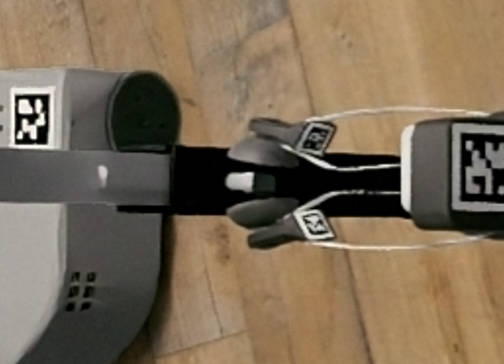

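Emit:
execute_actions --actions '[{"r1":{"joints":{"lift_m":0.6176}}}]' --cameras '[]'

Emit:
execute_actions --actions '[{"r1":{"joints":{"lift_m":0.6182}}}]' --cameras '[]'

Scene clock: 325.53 s.
r1.base_odometry: x=-2.624 y=-0.661 heading=-0.296 (m, m, rad; r1's odometry frame)
r1.turned_by_wheels: +0.000 (rad since the last result)
r1.turned_by_imu: +0.001 (rad since the last result)
r1.base_tilt: forward=-1.1 right=+1.0 (deg)
r1.lidar_m: 1.00 3.75 2.02 1.70 1.69 1.90 1.60 1.60 1.80 0.62 3.02 1.35
r1.head_depth_mm: 2328 2501 2420 1908 1572 1318 1142 / 2759 2932 2445 1911 1551 1344 - / 2821 3101 678 713 1491 1296 1136 / 2603 2951 1408 709 1448 1266 1125 / 2659 2968 2320 1803 1484 1298 1125 / 2550 2863 2390 1861 1570 1289 1125 / 2481 2842 2378 1861 1515 1291 1116
r1.base_status: not commanded
r1.joint_positions: lift_m=+0.617 arm_m=+0.447 wrist_yaw_rad=+2.398 wrist_pitch_rad=-0.317 wrist_roll_rad=-0.004 gripper_m=+0.020 head_pan_rad=-1.577 head_tilt_rad=-0.692
r1.joint_status: all done
r1.motor_effort: left_wheel=+3(3) right_wheel=-3(3) lift_m=+59(61) arm_m=+4(4) wrist_yaw_rad=+3(3) wrist_pitch_rad=+8(8) wrist_roll_rad=+1(1) gripper_m=+0(0) head_pan_rad=+5(5) head_tilt_rad=-4(4) (%)
r1.hand_pose: x=+0.1385 y=-0.4182 z=+0.6529 quat_wxyz=(+0.359, +0.690, -0.149, +0.611) (m; r1's base frame)
r1.wrist_depth_mm: - - - - - 901 776 / - - - - - - - / - - - - - - - / - - - - - - - / - - - - - - - / - - - - - - - / 925 901 865 907 854 895 931
r2.base_odometry: x=-3.538 y=-0.192 heading=+3.086 (m, m, rad; r2's odometry frame)
r2.turned_by_wheels: +0.000 (rad since the last result)
r2.turned_by_imu: -0.001 (rad since the last result)
r2.base_tilt: forward=+0.4 right=+0.5 (deg)
r2.lidar_m: 1.11 1.11 1.27 1.75 1.74 1.98 3.34 1.47 1.71 0.75 2.38 1.31
r2.head_depth_mm: 2908 3274 3512 2393 1817 1471 1231 / 2805 3159 3396 2422 1821 1458 1224 / 2630 3069 3205 983 1775 1498 1167 / 2637 2855 1379 885 1661 1424 1192 / 2583 2861 3028 2354 1749 1451 1220 / 2543 2803 3034 2366 1807 1467 1219 / 2410 2662 2938 2365 1807 1454 1214
r2.base_status: not commanded
r2.joint_positions: lift_m=+0.380 arm_m=+0.321 wrist_yaw_rad=+0.006 wrist_pitch_rad=-0.011 wrist_roll_rad=+0.001 gripper_m=-0.018 head_pan_rad=-1.563 head_tilt_rad=-0.605
r2.joint_status: not commanded
r2.on_its_own: gripper_m is held at -0.019, not at your -0.025, by its stall guard, which is not easing now; arm_m is at rest, and its effort (-16) is outside its rest range (-14 to +14)
r2.motor_effort: left_wheel=+3(3) right_wheel=-4(4) lift_m=+27(27) arm_m=-16(16) wrist_yaw_rad=-7(7) wrist_pitch_rad=+3(3) wrist_roll_rad=-1(1) gripper_m=-20(20) head_pan_rad=-3(3) head_tilt_rad=+2(2) (%)
r2.hand_pose: x=-0.0199 y=-0.7220 z=+0.4921 quat_wxyz=(+0.707, +0.006, -0.707, -0.002) (m; r2's base frame)
r2.wrist_depth_mm: - - - 181 - - - / - - - 183 - - - / - - - 189 - - - / - - - 185 - - - / - - - 187 - - - / - - - 152 - - - / 886 878 840 199 827 865 843
pictures: none
No camera images: the call's "cameras" was empty. Leave "cameras" out to get every camera's image.

Scene clock: 325.93 s.
r1.base_odometry: x=-2.624 y=-0.661 heading=-0.296 (m, m, rad; r1's odometry frame)
r1.turned_by_wheels: +0.000 (rad since the last result)
r1.turned_by_imu: +0.000 (rad since the last result)
r1.base_tilt: forward=-1.1 right=+1.0 (deg)
r1.lidar_m: 1.00 3.73 2.03 1.70 1.69 1.90 1.61 1.60 1.79 0.61 3.03 1.35
r1.head_depth_mm: 2346 2483 2393 1911 1560 1318 1144 / 2772 2946 2442 1890 1562 1343 - / 2809 3101 677 713 1510 1296 1135 / 2608 2949 1408 708 1455 1269 1126 / 2651 2946 2315 1782 1505 1292 1125 / 2568 2896 2377 1861 1566 1289 1123 / 2517 2810 2350 1865 1512 1286 1119
r1.base_status: not commanded
r1.joint_positions: lift_m=+0.617 arm_m=+0.447 wrist_yaw_rad=+2.398 wrist_pitch_rad=-0.317 wrist_roll_rad=-0.004 gripper_m=+0.020 head_pan_rad=-1.577 head_tilt_rad=-0.692
r1.joint_status: all done
r1.motor_effort: left_wheel=+4(2) right_wheel=-3(3) lift_m=+64(63) arm_m=+4(4) wrist_yaw_rad=+3(3) wrist_pitch_rad=+8(8) wrist_roll_rad=+1(1) gripper_m=+0(1) head_pan_rad=+5(4) head_tilt_rad=-5(3) (%)
r1.hand_pose: x=+0.1385 y=-0.4182 z=+0.6533 quat_wxyz=(+0.359, +0.690, -0.149, +0.611) (m; r1's base frame)
r1.wrist_depth_mm: - - - - - 880 771 / - - - - - - - / - - - - - - - / - - - - - - - / - - - - - - - / - - - - - - - / 906 910 860 885 874 897 889
r2.base_odometry: x=-3.538 y=-0.192 heading=+3.086 (m, m, rad; r2's odometry frame)
r2.turned_by_wheels: +0.000 (rad since the last result)
r2.turned_by_imu: +0.000 (rad since the last result)
r2.base_tilt: forward=+0.3 right=+0.4 (deg)
r2.lidar_m: 1.11 1.11 1.26 1.75 1.75 1.98 3.33 1.46 1.71 0.75 2.39 1.31
r2.head_depth_mm: 2937 3235 3581 2396 1811 1458 1220 / 2791 3161 3404 2376 1822 1471 1234 / 2670 3017 3272 981 1760 1515 1163 / 2611 2892 1381 883 1652 1416 1194 / 2606 2868 3076 2374 1746 1460 1215 / 2546 2813 3049 2362 1783 1453 1217 / 2478 2682 2979 2363 1810 1445 1211
r2.base_status: not commanded
r2.joint_positions: lift_m=+0.380 arm_m=+0.321 wrist_yaw_rad=+0.006 wrist_pitch_rad=-0.011 wrist_roll_rad=+0.001 gripper_m=-0.018 head_pan_rad=-1.563 head_tilt_rad=-0.605
r2.joint_status: not commanded
r2.on_its_own: gripper_m is held at -0.019, not at your -0.025, by its stall guard, which is not easing now; arm_m is at rest, and its effort (-16) is outside its rest range (-14 to +14)
r2.motor_effort: left_wheel=+3(3) right_wheel=-4(4) lift_m=+27(27) arm_m=-16(16) wrist_yaw_rad=-7(7) wrist_pitch_rad=+3(3) wrist_roll_rad=-1(1) gripper_m=-20(20) head_pan_rad=-3(3) head_tilt_rad=+2(2) (%)
r2.hand_pose: x=-0.0199 y=-0.7220 z=+0.4921 quat_wxyz=(+0.707, +0.006, -0.707, -0.002) (m; r2's base frame)
r2.wrist_depth_mm: - - - 180 - - - / - - - 184 - - - / - - - 189 - - - / - - - 185 - - - / - - - 187 - - - / - - - 152 - - - / 892 902 834 198 828 865 857
pictures: none
No camera images: the call's "cameras" was empty. Leave "cameras" out to get every camera's image.

Emit:
execute_actions --actions '[{"r1":{"joints":{"lift_m":0.6165}},"r2":{"joints":{"gripper_m":0.045}}}]' --cameras '[]'

Emit:
execute_actions --actions '[{"r2":{"joints":{"arm_m":0.343,"lift_m":0.382},"contact_limits":{"arm_m":15}}}]' --cameras '[]'

Emit:
execute_actions --actions '[{"r2":{"joints":{"gripper_m":-0.02}}}]' --cameras '["r2_head_camera","r2_wrist_camera"]'

Emit:
zoom_image --camera "r2_head_camera" --region '[580, 200, 700, 290]'

Scene clock: 332.67 s.
r1.base_odometry: x=-2.624 y=-0.661 heading=-0.296 (m, m, rad; r1's odometry frame)
r1.turned_by_wheels: +0.000 (rad since the last result)
r1.turned_by_imu: +0.001 (rad since the last result)
r1.base_tilt: forward=-1.0 right=+1.0 (deg)
r1.lidar_m: 0.99 3.74 2.03 1.69 1.69 1.91 1.60 1.60 1.80 0.61 3.03 1.35
r1.head_depth_mm: 2333 2476 2389 1906 1563 1315 1142 / 2779 2946 2470 1889 1554 1345 - / 2797 3122 676 717 1502 1303 1135 / 2616 2978 1405 707 1456 1267 1127 / 2623 2943 2307 1807 1497 1302 1130 / 2542 2844 2421 1860 1568 1300 1119 / 2499 2804 2381 1860 1518 1293 1118
r1.base_status: not commanded
r1.joint_positions: lift_m=+0.616 arm_m=+0.447 wrist_yaw_rad=+2.398 wrist_pitch_rad=-0.317 wrist_roll_rad=-0.004 gripper_m=+0.020 head_pan_rad=-1.577 head_tilt_rad=-0.692
r1.joint_status: all done
r1.motor_effort: left_wheel=+3(3) right_wheel=-3(3) lift_m=+46(56) arm_m=+4(3) wrist_yaw_rad=+2(3) wrist_pitch_rad=+8(8) wrist_roll_rad=+1(1) gripper_m=+0(0) head_pan_rad=+4(5) head_tilt_rad=-4(3) (%)
r1.hand_pose: x=+0.1385 y=-0.4182 z=+0.6522 quat_wxyz=(+0.359, +0.690, -0.149, +0.611) (m; r1's base frame)
r1.wrist_depth_mm: - - - - - 842 776 / - - - - - - - / - - - - - - - / - - - - - - - / - - - - - - - / - - - - - - - / 917 924 880 879 862 900 911
r2.base_odometry: x=-3.538 y=-0.192 heading=+3.086 (m, m, rad; r2's odometry frame)
r2.turned_by_wheels: +0.000 (rad since the last result)
r2.turned_by_imu: -0.001 (rad since the last result)
r2.base_tilt: forward=+0.2 right=+0.4 (deg)
r2.lidar_m: 1.11 1.11 1.26 1.75 1.75 1.98 3.33 1.47 1.72 0.75 2.38 1.32
r2.head_depth_mm: 2956 3304 3505 2404 1817 1456 1226 / 2772 3152 3400 2395 1817 1461 1230 / 2720 3033 3271 983 1742 1506 1167 / 2623 2862 1402 886 1648 1439 1196 / 2584 2881 3024 2334 1730 1458 1218 / 2515 2767 3060 2362 1811 1451 1214 / 2474 2671 2935 2317 1806 1449 1212
r2.base_status: not commanded
r2.joint_positions: lift_m=+0.380 arm_m=+0.320 wrist_yaw_rad=+0.004 wrist_pitch_rad=-0.015 wrist_roll_rad=+0.001 gripper_m=+0.045 head_pan_rad=-1.563 head_tilt_rad=-0.605
r2.joint_status: all done
r2.motor_effort: left_wheel=+1(3) right_wheel=-1(4) lift_m=+27(27) arm_m=-5(16) wrist_yaw_rad=-4(7) wrist_pitch_rad=+4(4) wrist_roll_rad=-1(0) gripper_m=-1(80) head_pan_rad=-3(3) head_tilt_rad=+2(2) (%)
r2.hand_pose: x=-0.0205 y=-0.7212 z=+0.4911 quat_wxyz=(+0.707, +0.007, -0.707, -0.004) (m; r2's base frame)
r2.wrist_depth_mm: - - - 181 - - - / - - - 186 - - - / - - - 189 - - - / - - - 185 - - - / - - - 189 - - - / - - - 195 - - - / 885 878 836 200 812 853 846
pictures: none
No camera images: the call's "cameras" was empty. Leave "cameras" out to get every camera's image.

Scene clock: 333.77 s.
r1.base_odometry: x=-2.624 y=-0.661 heading=-0.296 (m, m, rad; r1's odometry frame)
r1.turned_by_wheels: +0.000 (rad since the last result)
r1.turned_by_imu: +0.000 (rad since the last result)
r1.base_tilt: forward=-1.1 right=+0.9 (deg)
r1.lidar_m: 1.00 3.75 2.03 1.70 1.69 1.90 1.61 1.60 1.79 0.61 3.03 1.35
r1.head_depth_mm: 2323 2486 2421 1930 1563 1323 1136 / 2783 2924 2473 1878 1552 1339 - / 2839 3089 679 713 1504 1304 1134 / 2628 2956 1345 709 1465 1265 1125 / 2650 2967 2327 1785 1507 1300 1122 / 2585 2871 2390 1856 1558 1297 1123 / 2519 2871 2375 1863 1524 1289 1121
r1.base_status: not commanded
r1.joint_positions: lift_m=+0.616 arm_m=+0.447 wrist_yaw_rad=+2.398 wrist_pitch_rad=-0.317 wrist_roll_rad=-0.004 gripper_m=+0.020 head_pan_rad=-1.577 head_tilt_rad=-0.692
r1.joint_status: not commanded
r1.motor_effort: left_wheel=+2(3) right_wheel=-3(3) lift_m=+46(46) arm_m=+4(4) wrist_yaw_rad=+3(3) wrist_pitch_rad=+8(8) wrist_roll_rad=+1(1) gripper_m=+0(0) head_pan_rad=+5(5) head_tilt_rad=-4(4) (%)
r1.hand_pose: x=+0.1385 y=-0.4182 z=+0.6522 quat_wxyz=(+0.359, +0.690, -0.149, +0.611) (m; r1's base frame)
r1.wrist_depth_mm: - - - - - 906 782 / - - - - - - - / - - - - - - - / - - - - - - - / - - - - - - - / - - - - - - - / 922 901 863 924 892 890 885
r2.base_odometry: x=-3.538 y=-0.192 heading=+3.086 (m, m, rad; r2's odometry frame)
r2.turned_by_wheels: +0.000 (rad since the last result)
r2.turned_by_imu: +0.000 (rad since the last result)
r2.base_tilt: forward=+0.2 right=+0.5 (deg)
r2.lidar_m: 1.11 1.11 1.26 1.75 1.74 1.98 3.30 1.47 1.71 0.75 2.38 1.31
r2.head_depth_mm: 2941 3226 3475 2383 1817 1462 1227 / 2803 3118 3453 2392 1829 1467 1224 / 2668 3094 3304 980 1762 1504 1201 / 2650 2905 1388 885 1645 1440 1208 / 2590 2861 3074 2341 1729 1457 1224 / 2522 2754 2989 2349 1800 1447 1219 / 2456 2680 2912 2389 1784 1450 1209
r2.base_status: not commanded
r2.joint_positions: lift_m=+0.382 arm_m=+0.343 wrist_yaw_rad=+0.003 wrist_pitch_rad=-0.015 wrist_roll_rad=+0.001 gripper_m=+0.045 head_pan_rad=-1.563 head_tilt_rad=-0.605
r2.joint_status: all done
r2.motor_effort: left_wheel=+1(1) right_wheel=-2(2) lift_m=+44(46) arm_m=+4(4) wrist_yaw_rad=-3(5) wrist_pitch_rad=+4(4) wrist_roll_rad=-1(1) gripper_m=+0(0) head_pan_rad=-3(3) head_tilt_rad=+2(1) (%)
r2.contact_limits: arm_m 15 (drawing in: default 30, maximum 49; extending or still: default 40, maximum 66)
r2.hand_pose: x=-0.0206 y=-0.7435 z=+0.4924 quat_wxyz=(+0.707, +0.007, -0.707, -0.004) (m; r2's base frame)
r2.wrist_depth_mm: - - - 159 - - - / - - - 164 - - - / - - - 167 - - - / - - - 164 - - - / - - - 167 - - - / - - - 143 - - - / 903 884 783 176 829 845 838
pictures: none
No camera images: the call's "cameras" was empty. Leave "cameras" out to get every camera's image.

Scene clock: 334.90 s.
r1.base_odometry: x=-2.624 y=-0.661 heading=-0.296 (m, m, rad; r1's odometry frame)
r1.turned_by_wheels: +0.000 (rad since the last result)
r1.turned_by_imu: +0.000 (rad since the last result)
r1.base_tilt: forward=-1.1 right=+0.9 (deg)
r1.lidar_m: 1.00 3.75 2.03 1.69 1.69 1.90 1.61 1.60 1.80 0.61 3.04 1.36
r1.head_depth_mm: 2336 2471 2404 1911 1560 1316 1137 / 2768 2964 2443 1900 1547 1353 - / 2819 3083 676 714 1503 1303 1133 / 2640 2985 1402 709 1449 1263 1124 / 2674 2916 2312 1790 1501 1297 1129 / 2560 2872 2382 1855 1555 1294 1125 / 2486 2813 2392 1859 1520 1287 1114
r1.base_status: not commanded
r1.joint_positions: lift_m=+0.616 arm_m=+0.447 wrist_yaw_rad=+2.398 wrist_pitch_rad=-0.317 wrist_roll_rad=-0.004 gripper_m=+0.020 head_pan_rad=-1.577 head_tilt_rad=-0.692
r1.joint_status: not commanded
r1.motor_effort: left_wheel=+3(3) right_wheel=-3(3) lift_m=+46(46) arm_m=+3(4) wrist_yaw_rad=+3(3) wrist_pitch_rad=+8(8) wrist_roll_rad=+1(1) gripper_m=+0(0) head_pan_rad=+5(5) head_tilt_rad=-3(4) (%)
r1.hand_pose: x=+0.1385 y=-0.4182 z=+0.6522 quat_wxyz=(+0.359, +0.690, -0.149, +0.611) (m; r1's base frame)
r1.wrist_depth_mm: - - - - - 888 775 / - - - - - - - / - - - - - - - / - - - - - - - / - - - - - - - / - - - - - - - / 915 906 869 914 873 913 883
r2.base_odometry: x=-3.538 y=-0.192 heading=+3.085 (m, m, rad; r2's odometry frame)
r2.turned_by_wheels: +0.000 (rad since the last result)
r2.turned_by_imu: +0.000 (rad since the last result)
r2.base_tilt: forward=+0.3 right=+0.4 (deg)
r2.lidar_m: 1.12 1.11 1.26 1.75 1.75 1.98 3.33 1.47 1.71 0.75 2.39 1.32
r2.head_depth_mm: 2922 3253 3552 2408 1819 1455 1229 / 2823 3143 3466 2398 1816 1466 1225 / 2680 3051 3267 988 1740 1517 1193 / 2636 2860 1393 888 1640 1426 1197 / 2644 2867 3073 2364 1743 1462 1224 / 2523 2752 3089 2325 1799 1468 1219 / 2429 2713 2919 2342 1806 1445 1215
r2.base_status: not commanded
r2.joint_positions: lift_m=+0.382 arm_m=+0.343 wrist_yaw_rad=+0.002 wrist_pitch_rad=-0.016 wrist_roll_rad=-0.001 gripper_m=-0.019 head_pan_rad=-1.563 head_tilt_rad=-0.605
r2.joint_status: all done
r2.motor_effort: left_wheel=+0(1) right_wheel=+0(1) lift_m=+43(43) arm_m=+7(7) wrist_yaw_rad=-2(4) wrist_pitch_rad=+5(4) wrist_roll_rad=+0(1) gripper_m=-25(97) head_pan_rad=-3(3) head_tilt_rad=+2(2) (%)
r2.hand_pose: x=-0.0210 y=-0.7433 z=+0.4922 quat_wxyz=(+0.708, +0.007, -0.707, -0.005) (m; r2's base frame)
r2.wrist_depth_mm: - - - 161 - - - / - - - 164 - - - / - - - 168 - - - / - - - 164 - - - / - - - 166 - - - / - - - 134 - - - / 884 876 796 177 816 857 857
pictures: r2_head_camera (sideways: a quarter turn clockwise sets it upright), r2_wrist_camera
Images, in order (width x height): r2_head_camera 896x504, r2_wrist_camera 644x364.

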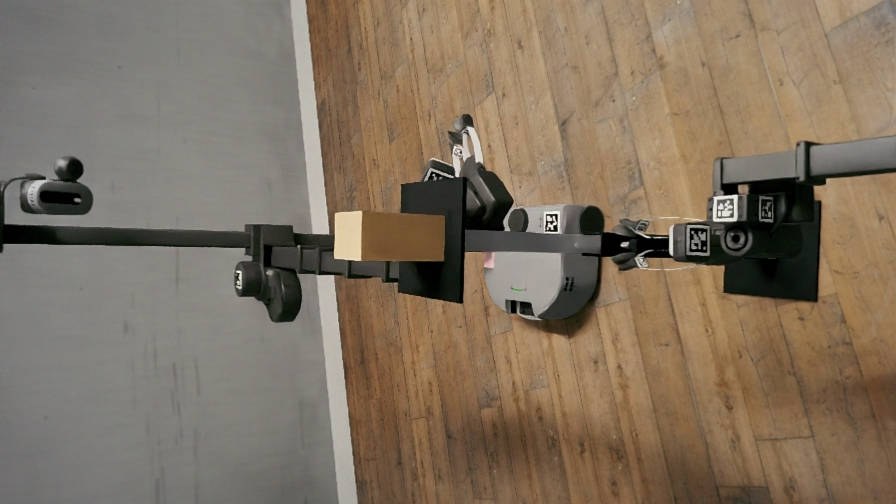

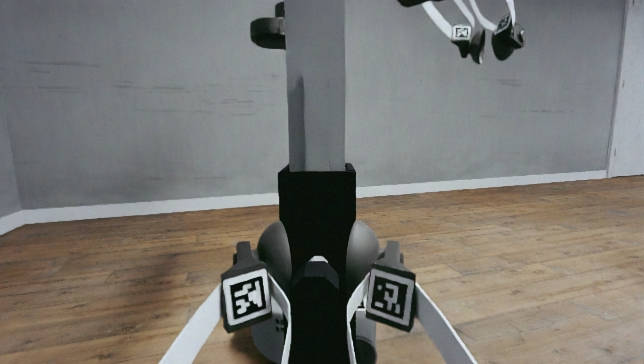

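Region (580, 200, 700, 290) of r2_head_camera's 896x504 image, scaled by 4.200, with more detail than that image has; it fills the top 378 rows of this view, and the rest is white.

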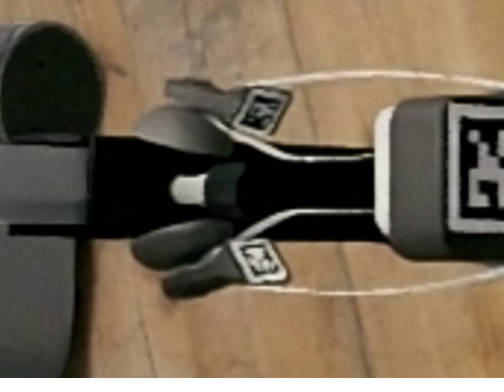

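Pads are behind the knob. Pull with fresh squeeze.

Emit:
execute_actions --actions '[{"r1":{"joints":{"lift_m":0.6172}},"r2":{"joints":{"arm_m":0.333,"gripper_m":-0.035},"contact_limits":{"arm_m":30}}}]' --cameras '[]'

Emit:
execute_actions --actions '[{"r2":{"joints":{"arm_m":0.325},"contact_limits":{"arm_m":30}}}]' --cameras '["r2_head_camera","r2_wrist_camera"]'

Emit:
zoom_image --camera "r2_head_camera" --region '[580, 200, 700, 290]'

Scene clock: 339.07 s.
r1.base_odometry: x=-2.624 y=-0.661 heading=-0.296 (m, m, rad; r1's odometry frame)
r1.turned_by_wheels: +0.000 (rad since the last result)
r1.turned_by_imu: +0.001 (rad since the last result)
r1.base_tilt: forward=-1.1 right=+0.9 (deg)
r1.lidar_m: 1.00 3.74 2.03 1.70 1.69 1.90 1.61 1.60 1.80 0.61 3.03 1.35
r1.head_depth_mm: 2340 2512 2412 1902 1572 1313 1138 / 2808 2946 2445 1898 1552 1339 - / 2852 3133 677 712 1505 1295 1131 / 2632 2966 1403 708 1458 1270 1132 / 2614 2901 2332 1798 1491 1297 1125 / 2596 2845 2389 1860 1546 1294 1124 / 2504 2812 2367 1852 1523 1290 1120
r1.base_status: not commanded
r1.joint_positions: lift_m=+0.617 arm_m=+0.447 wrist_yaw_rad=+2.398 wrist_pitch_rad=-0.317 wrist_roll_rad=-0.004 gripper_m=+0.020 head_pan_rad=-1.577 head_tilt_rad=-0.692
r1.joint_status: all done
r1.motor_effort: left_wheel=+4(3) right_wheel=-3(3) lift_m=+58(61) arm_m=+4(4) wrist_yaw_rad=+3(3) wrist_pitch_rad=+8(8) wrist_roll_rad=+1(1) gripper_m=+0(0) head_pan_rad=+5(4) head_tilt_rad=-4(3) (%)
r1.hand_pose: x=+0.1385 y=-0.4182 z=+0.6525 quat_wxyz=(+0.359, +0.690, -0.149, +0.611) (m; r1's base frame)
r1.wrist_depth_mm: - - - - - 908 784 / - - - - - - - / - - - - - - - / - - - - - - - / - - - - - - - / - - - - - - - / 907 929 881 906 890 918 907
r2.base_odometry: x=-3.538 y=-0.192 heading=+3.086 (m, m, rad; r2's odometry frame)
r2.turned_by_wheels: +0.000 (rad since the last result)
r2.turned_by_imu: +0.000 (rad since the last result)
r2.base_tilt: forward=+0.3 right=+0.5 (deg)
r2.lidar_m: 1.11 1.11 1.26 1.75 1.75 1.98 3.32 1.47 1.71 0.75 2.39 1.32
r2.head_depth_mm: 2904 3211 3534 2353 1809 1470 1227 / 2844 3146 3391 2360 1826 1465 1223 / 2672 3030 3261 982 1761 1514 1192 / 2611 2911 1389 881 1654 1422 1209 / 2587 2819 3065 2364 1745 1458 1212 / 2537 2738 3075 2320 1792 1457 1221 / 2458 2676 2899 2375 1788 1451 1214
r2.base_status: not commanded
r2.joint_positions: lift_m=+0.382 arm_m=+0.335 wrist_yaw_rad=+0.003 wrist_pitch_rad=-0.012 wrist_roll_rad=+0.002 gripper_m=-0.034 head_pan_rad=-1.563 head_tilt_rad=-0.605
r2.joint_status: all done
r2.on_its_own: arm_m is at rest, and its effort (-23) is outside its rest range (-14 to +14)
r2.motor_effort: left_wheel=+6(6) right_wheel=-8(8) lift_m=+44(43) arm_m=-23(22) wrist_yaw_rad=-3(3) wrist_pitch_rad=+3(5) wrist_roll_rad=-1(1) gripper_m=-30(100) head_pan_rad=-3(3) head_tilt_rad=+3(2) (%)
r2.contact_limits: arm_m 30 (drawing in: default 30, maximum 49; extending or still: default 40, maximum 66)
r2.hand_pose: x=-0.0208 y=-0.7354 z=+0.4934 quat_wxyz=(+0.707, +0.005, -0.708, -0.003) (m; r2's base frame)
r2.wrist_depth_mm: - - - 167 - - - / - - - 171 - - - / - - - 174 - - - / - - - 171 - - - / - - - 173 - - - / - - - 136 - - - / 900 878 796 183 824 851 852
pictures: none
No camera images: the call's "cameras" was empty. Leave "cameras" out to get every camera's image.

Scene clock: 340.33 s.
r1.base_odometry: x=-2.624 y=-0.661 heading=-0.296 (m, m, rad; r1's odometry frame)
r1.turned_by_wheels: +0.000 (rad since the last result)
r1.turned_by_imu: +0.000 (rad since the last result)
r1.base_tilt: forward=-1.0 right=+1.0 (deg)
r1.lidar_m: 1.00 3.74 2.03 1.69 1.69 1.90 1.61 1.60 1.80 0.61 3.03 1.35
r1.head_depth_mm: 2322 2494 2417 1919 1565 1322 1142 / 2767 2970 2474 1905 1557 1345 - / 2831 3089 679 717 1492 1309 1131 / 2563 2975 1406 708 1459 1265 1126 / 2658 2928 2338 1799 1490 1298 1126 / 2577 2855 2400 1861 1574 1286 1118 / 2512 2813 2392 1859 1521 1285 1119
r1.base_status: not commanded
r1.joint_positions: lift_m=+0.617 arm_m=+0.447 wrist_yaw_rad=+2.398 wrist_pitch_rad=-0.317 wrist_roll_rad=-0.004 gripper_m=+0.020 head_pan_rad=-1.577 head_tilt_rad=-0.692
r1.joint_status: not commanded
r1.motor_effort: left_wheel=+3(3) right_wheel=-3(3) lift_m=+58(58) arm_m=+4(3) wrist_yaw_rad=+3(2) wrist_pitch_rad=+8(8) wrist_roll_rad=+1(1) gripper_m=+0(0) head_pan_rad=+4(5) head_tilt_rad=-4(4) (%)
r1.hand_pose: x=+0.1385 y=-0.4182 z=+0.6525 quat_wxyz=(+0.359, +0.690, -0.149, +0.611) (m; r1's base frame)
r1.wrist_depth_mm: - - - - - 883 776 / - - - - - - - / - - - - - - - / - - - - - - - / - - - - - - - / - - - - - - - / 908 901 890 888 874 879 889
r2.base_odometry: x=-3.538 y=-0.192 heading=+3.086 (m, m, rad; r2's odometry frame)
r2.turned_by_wheels: +0.000 (rad since the last result)
r2.turned_by_imu: +0.001 (rad since the last result)
r2.base_tilt: forward=+0.3 right=+0.6 (deg)
r2.lidar_m: 1.12 1.11 1.27 1.75 1.74 1.98 3.34 1.47 1.72 0.75 2.37 1.31
r2.head_depth_mm: 2877 3255 3540 2404 1821 1466 1224 / 2812 3175 3419 2377 1821 1461 1226 / 2640 3073 3283 979 1752 1502 1195 / 2619 2882 1391 883 1663 1418 1205 / 2660 2868 3050 2377 1740 1457 1228 / 2537 2759 3100 2347 1800 1458 1219 / 2454 2682 2945 2355 1801 1452 1217
r2.base_status: not commanded
r2.joint_positions: lift_m=+0.382 arm_m=+0.334 wrist_yaw_rad=+0.004 wrist_pitch_rad=-0.008 wrist_roll_rad=-0.001 gripper_m=-0.027 head_pan_rad=-1.563 head_tilt_rad=-0.605
r2.joint_status: arm_m contact_stop (moved -0.001 of -0.010)
r2.on_its_own: gripper_m is held at -0.028, not at your -0.035, by its stall guard, which is still easing; arm_m is slack since a contact_stop, until your next command for it (your +0.325 is given up)
r2.motor_effort: left_wheel=+2(7) right_wheel=-3(8) lift_m=+43(43) arm_m=+0(35) wrist_yaw_rad=-4(10) wrist_pitch_rad=+2(3) wrist_roll_rad=+0(1) gripper_m=-26(30) head_pan_rad=-3(3) head_tilt_rad=+3(1) (%)
r2.contact_limits: arm_m 30 (drawing in: default 30, maximum 49; extending or still: default 40, maximum 66)
r2.hand_pose: x=-0.0205 y=-0.7348 z=+0.4943 quat_wxyz=(+0.708, +0.004, -0.706, -0.002) (m; r2's base frame)
r2.wrist_depth_mm: - - - 168 - - - / - - - 172 - - - / - - - 176 - - - / - - - 173 - - - / - - - 174 - - - / - - - 137 - - - / 903 891 816 185 834 873 859
pictures: r2_head_camera (sideways: a quarter turn clockwise sets it upright), r2_wrist_camera
Images, in order (width x height): r2_head_camera 896x504, r2_wrist_camera 644x364.

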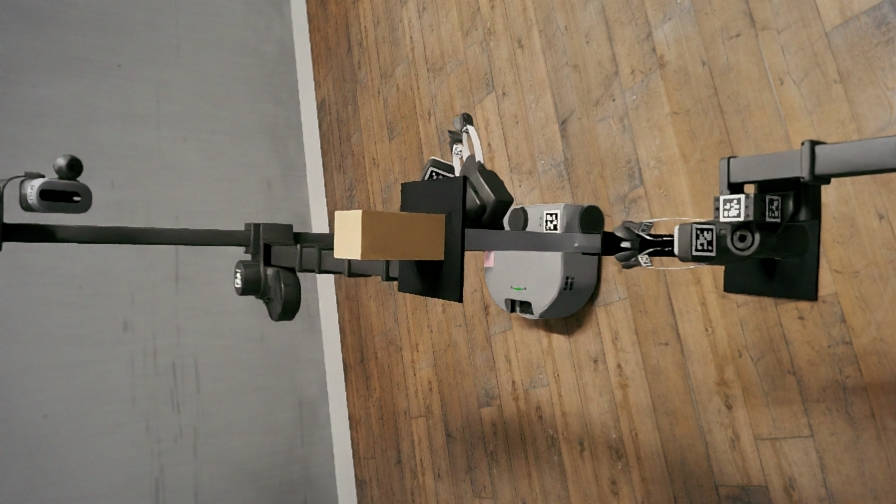

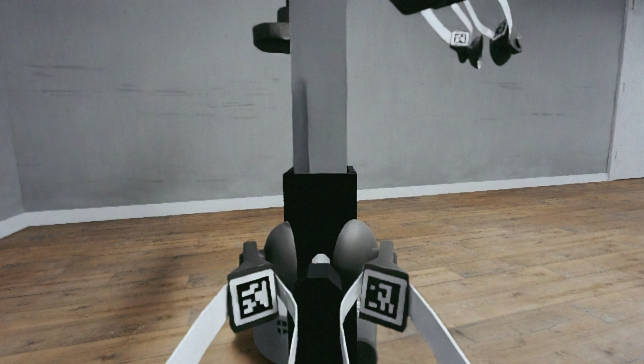

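Region (580, 200, 700, 290) of r2_head_camera's 896x504 image, scaled by 4.200, with more detail than that image has; it fills the top 378 rows of this view, and the rest is white.

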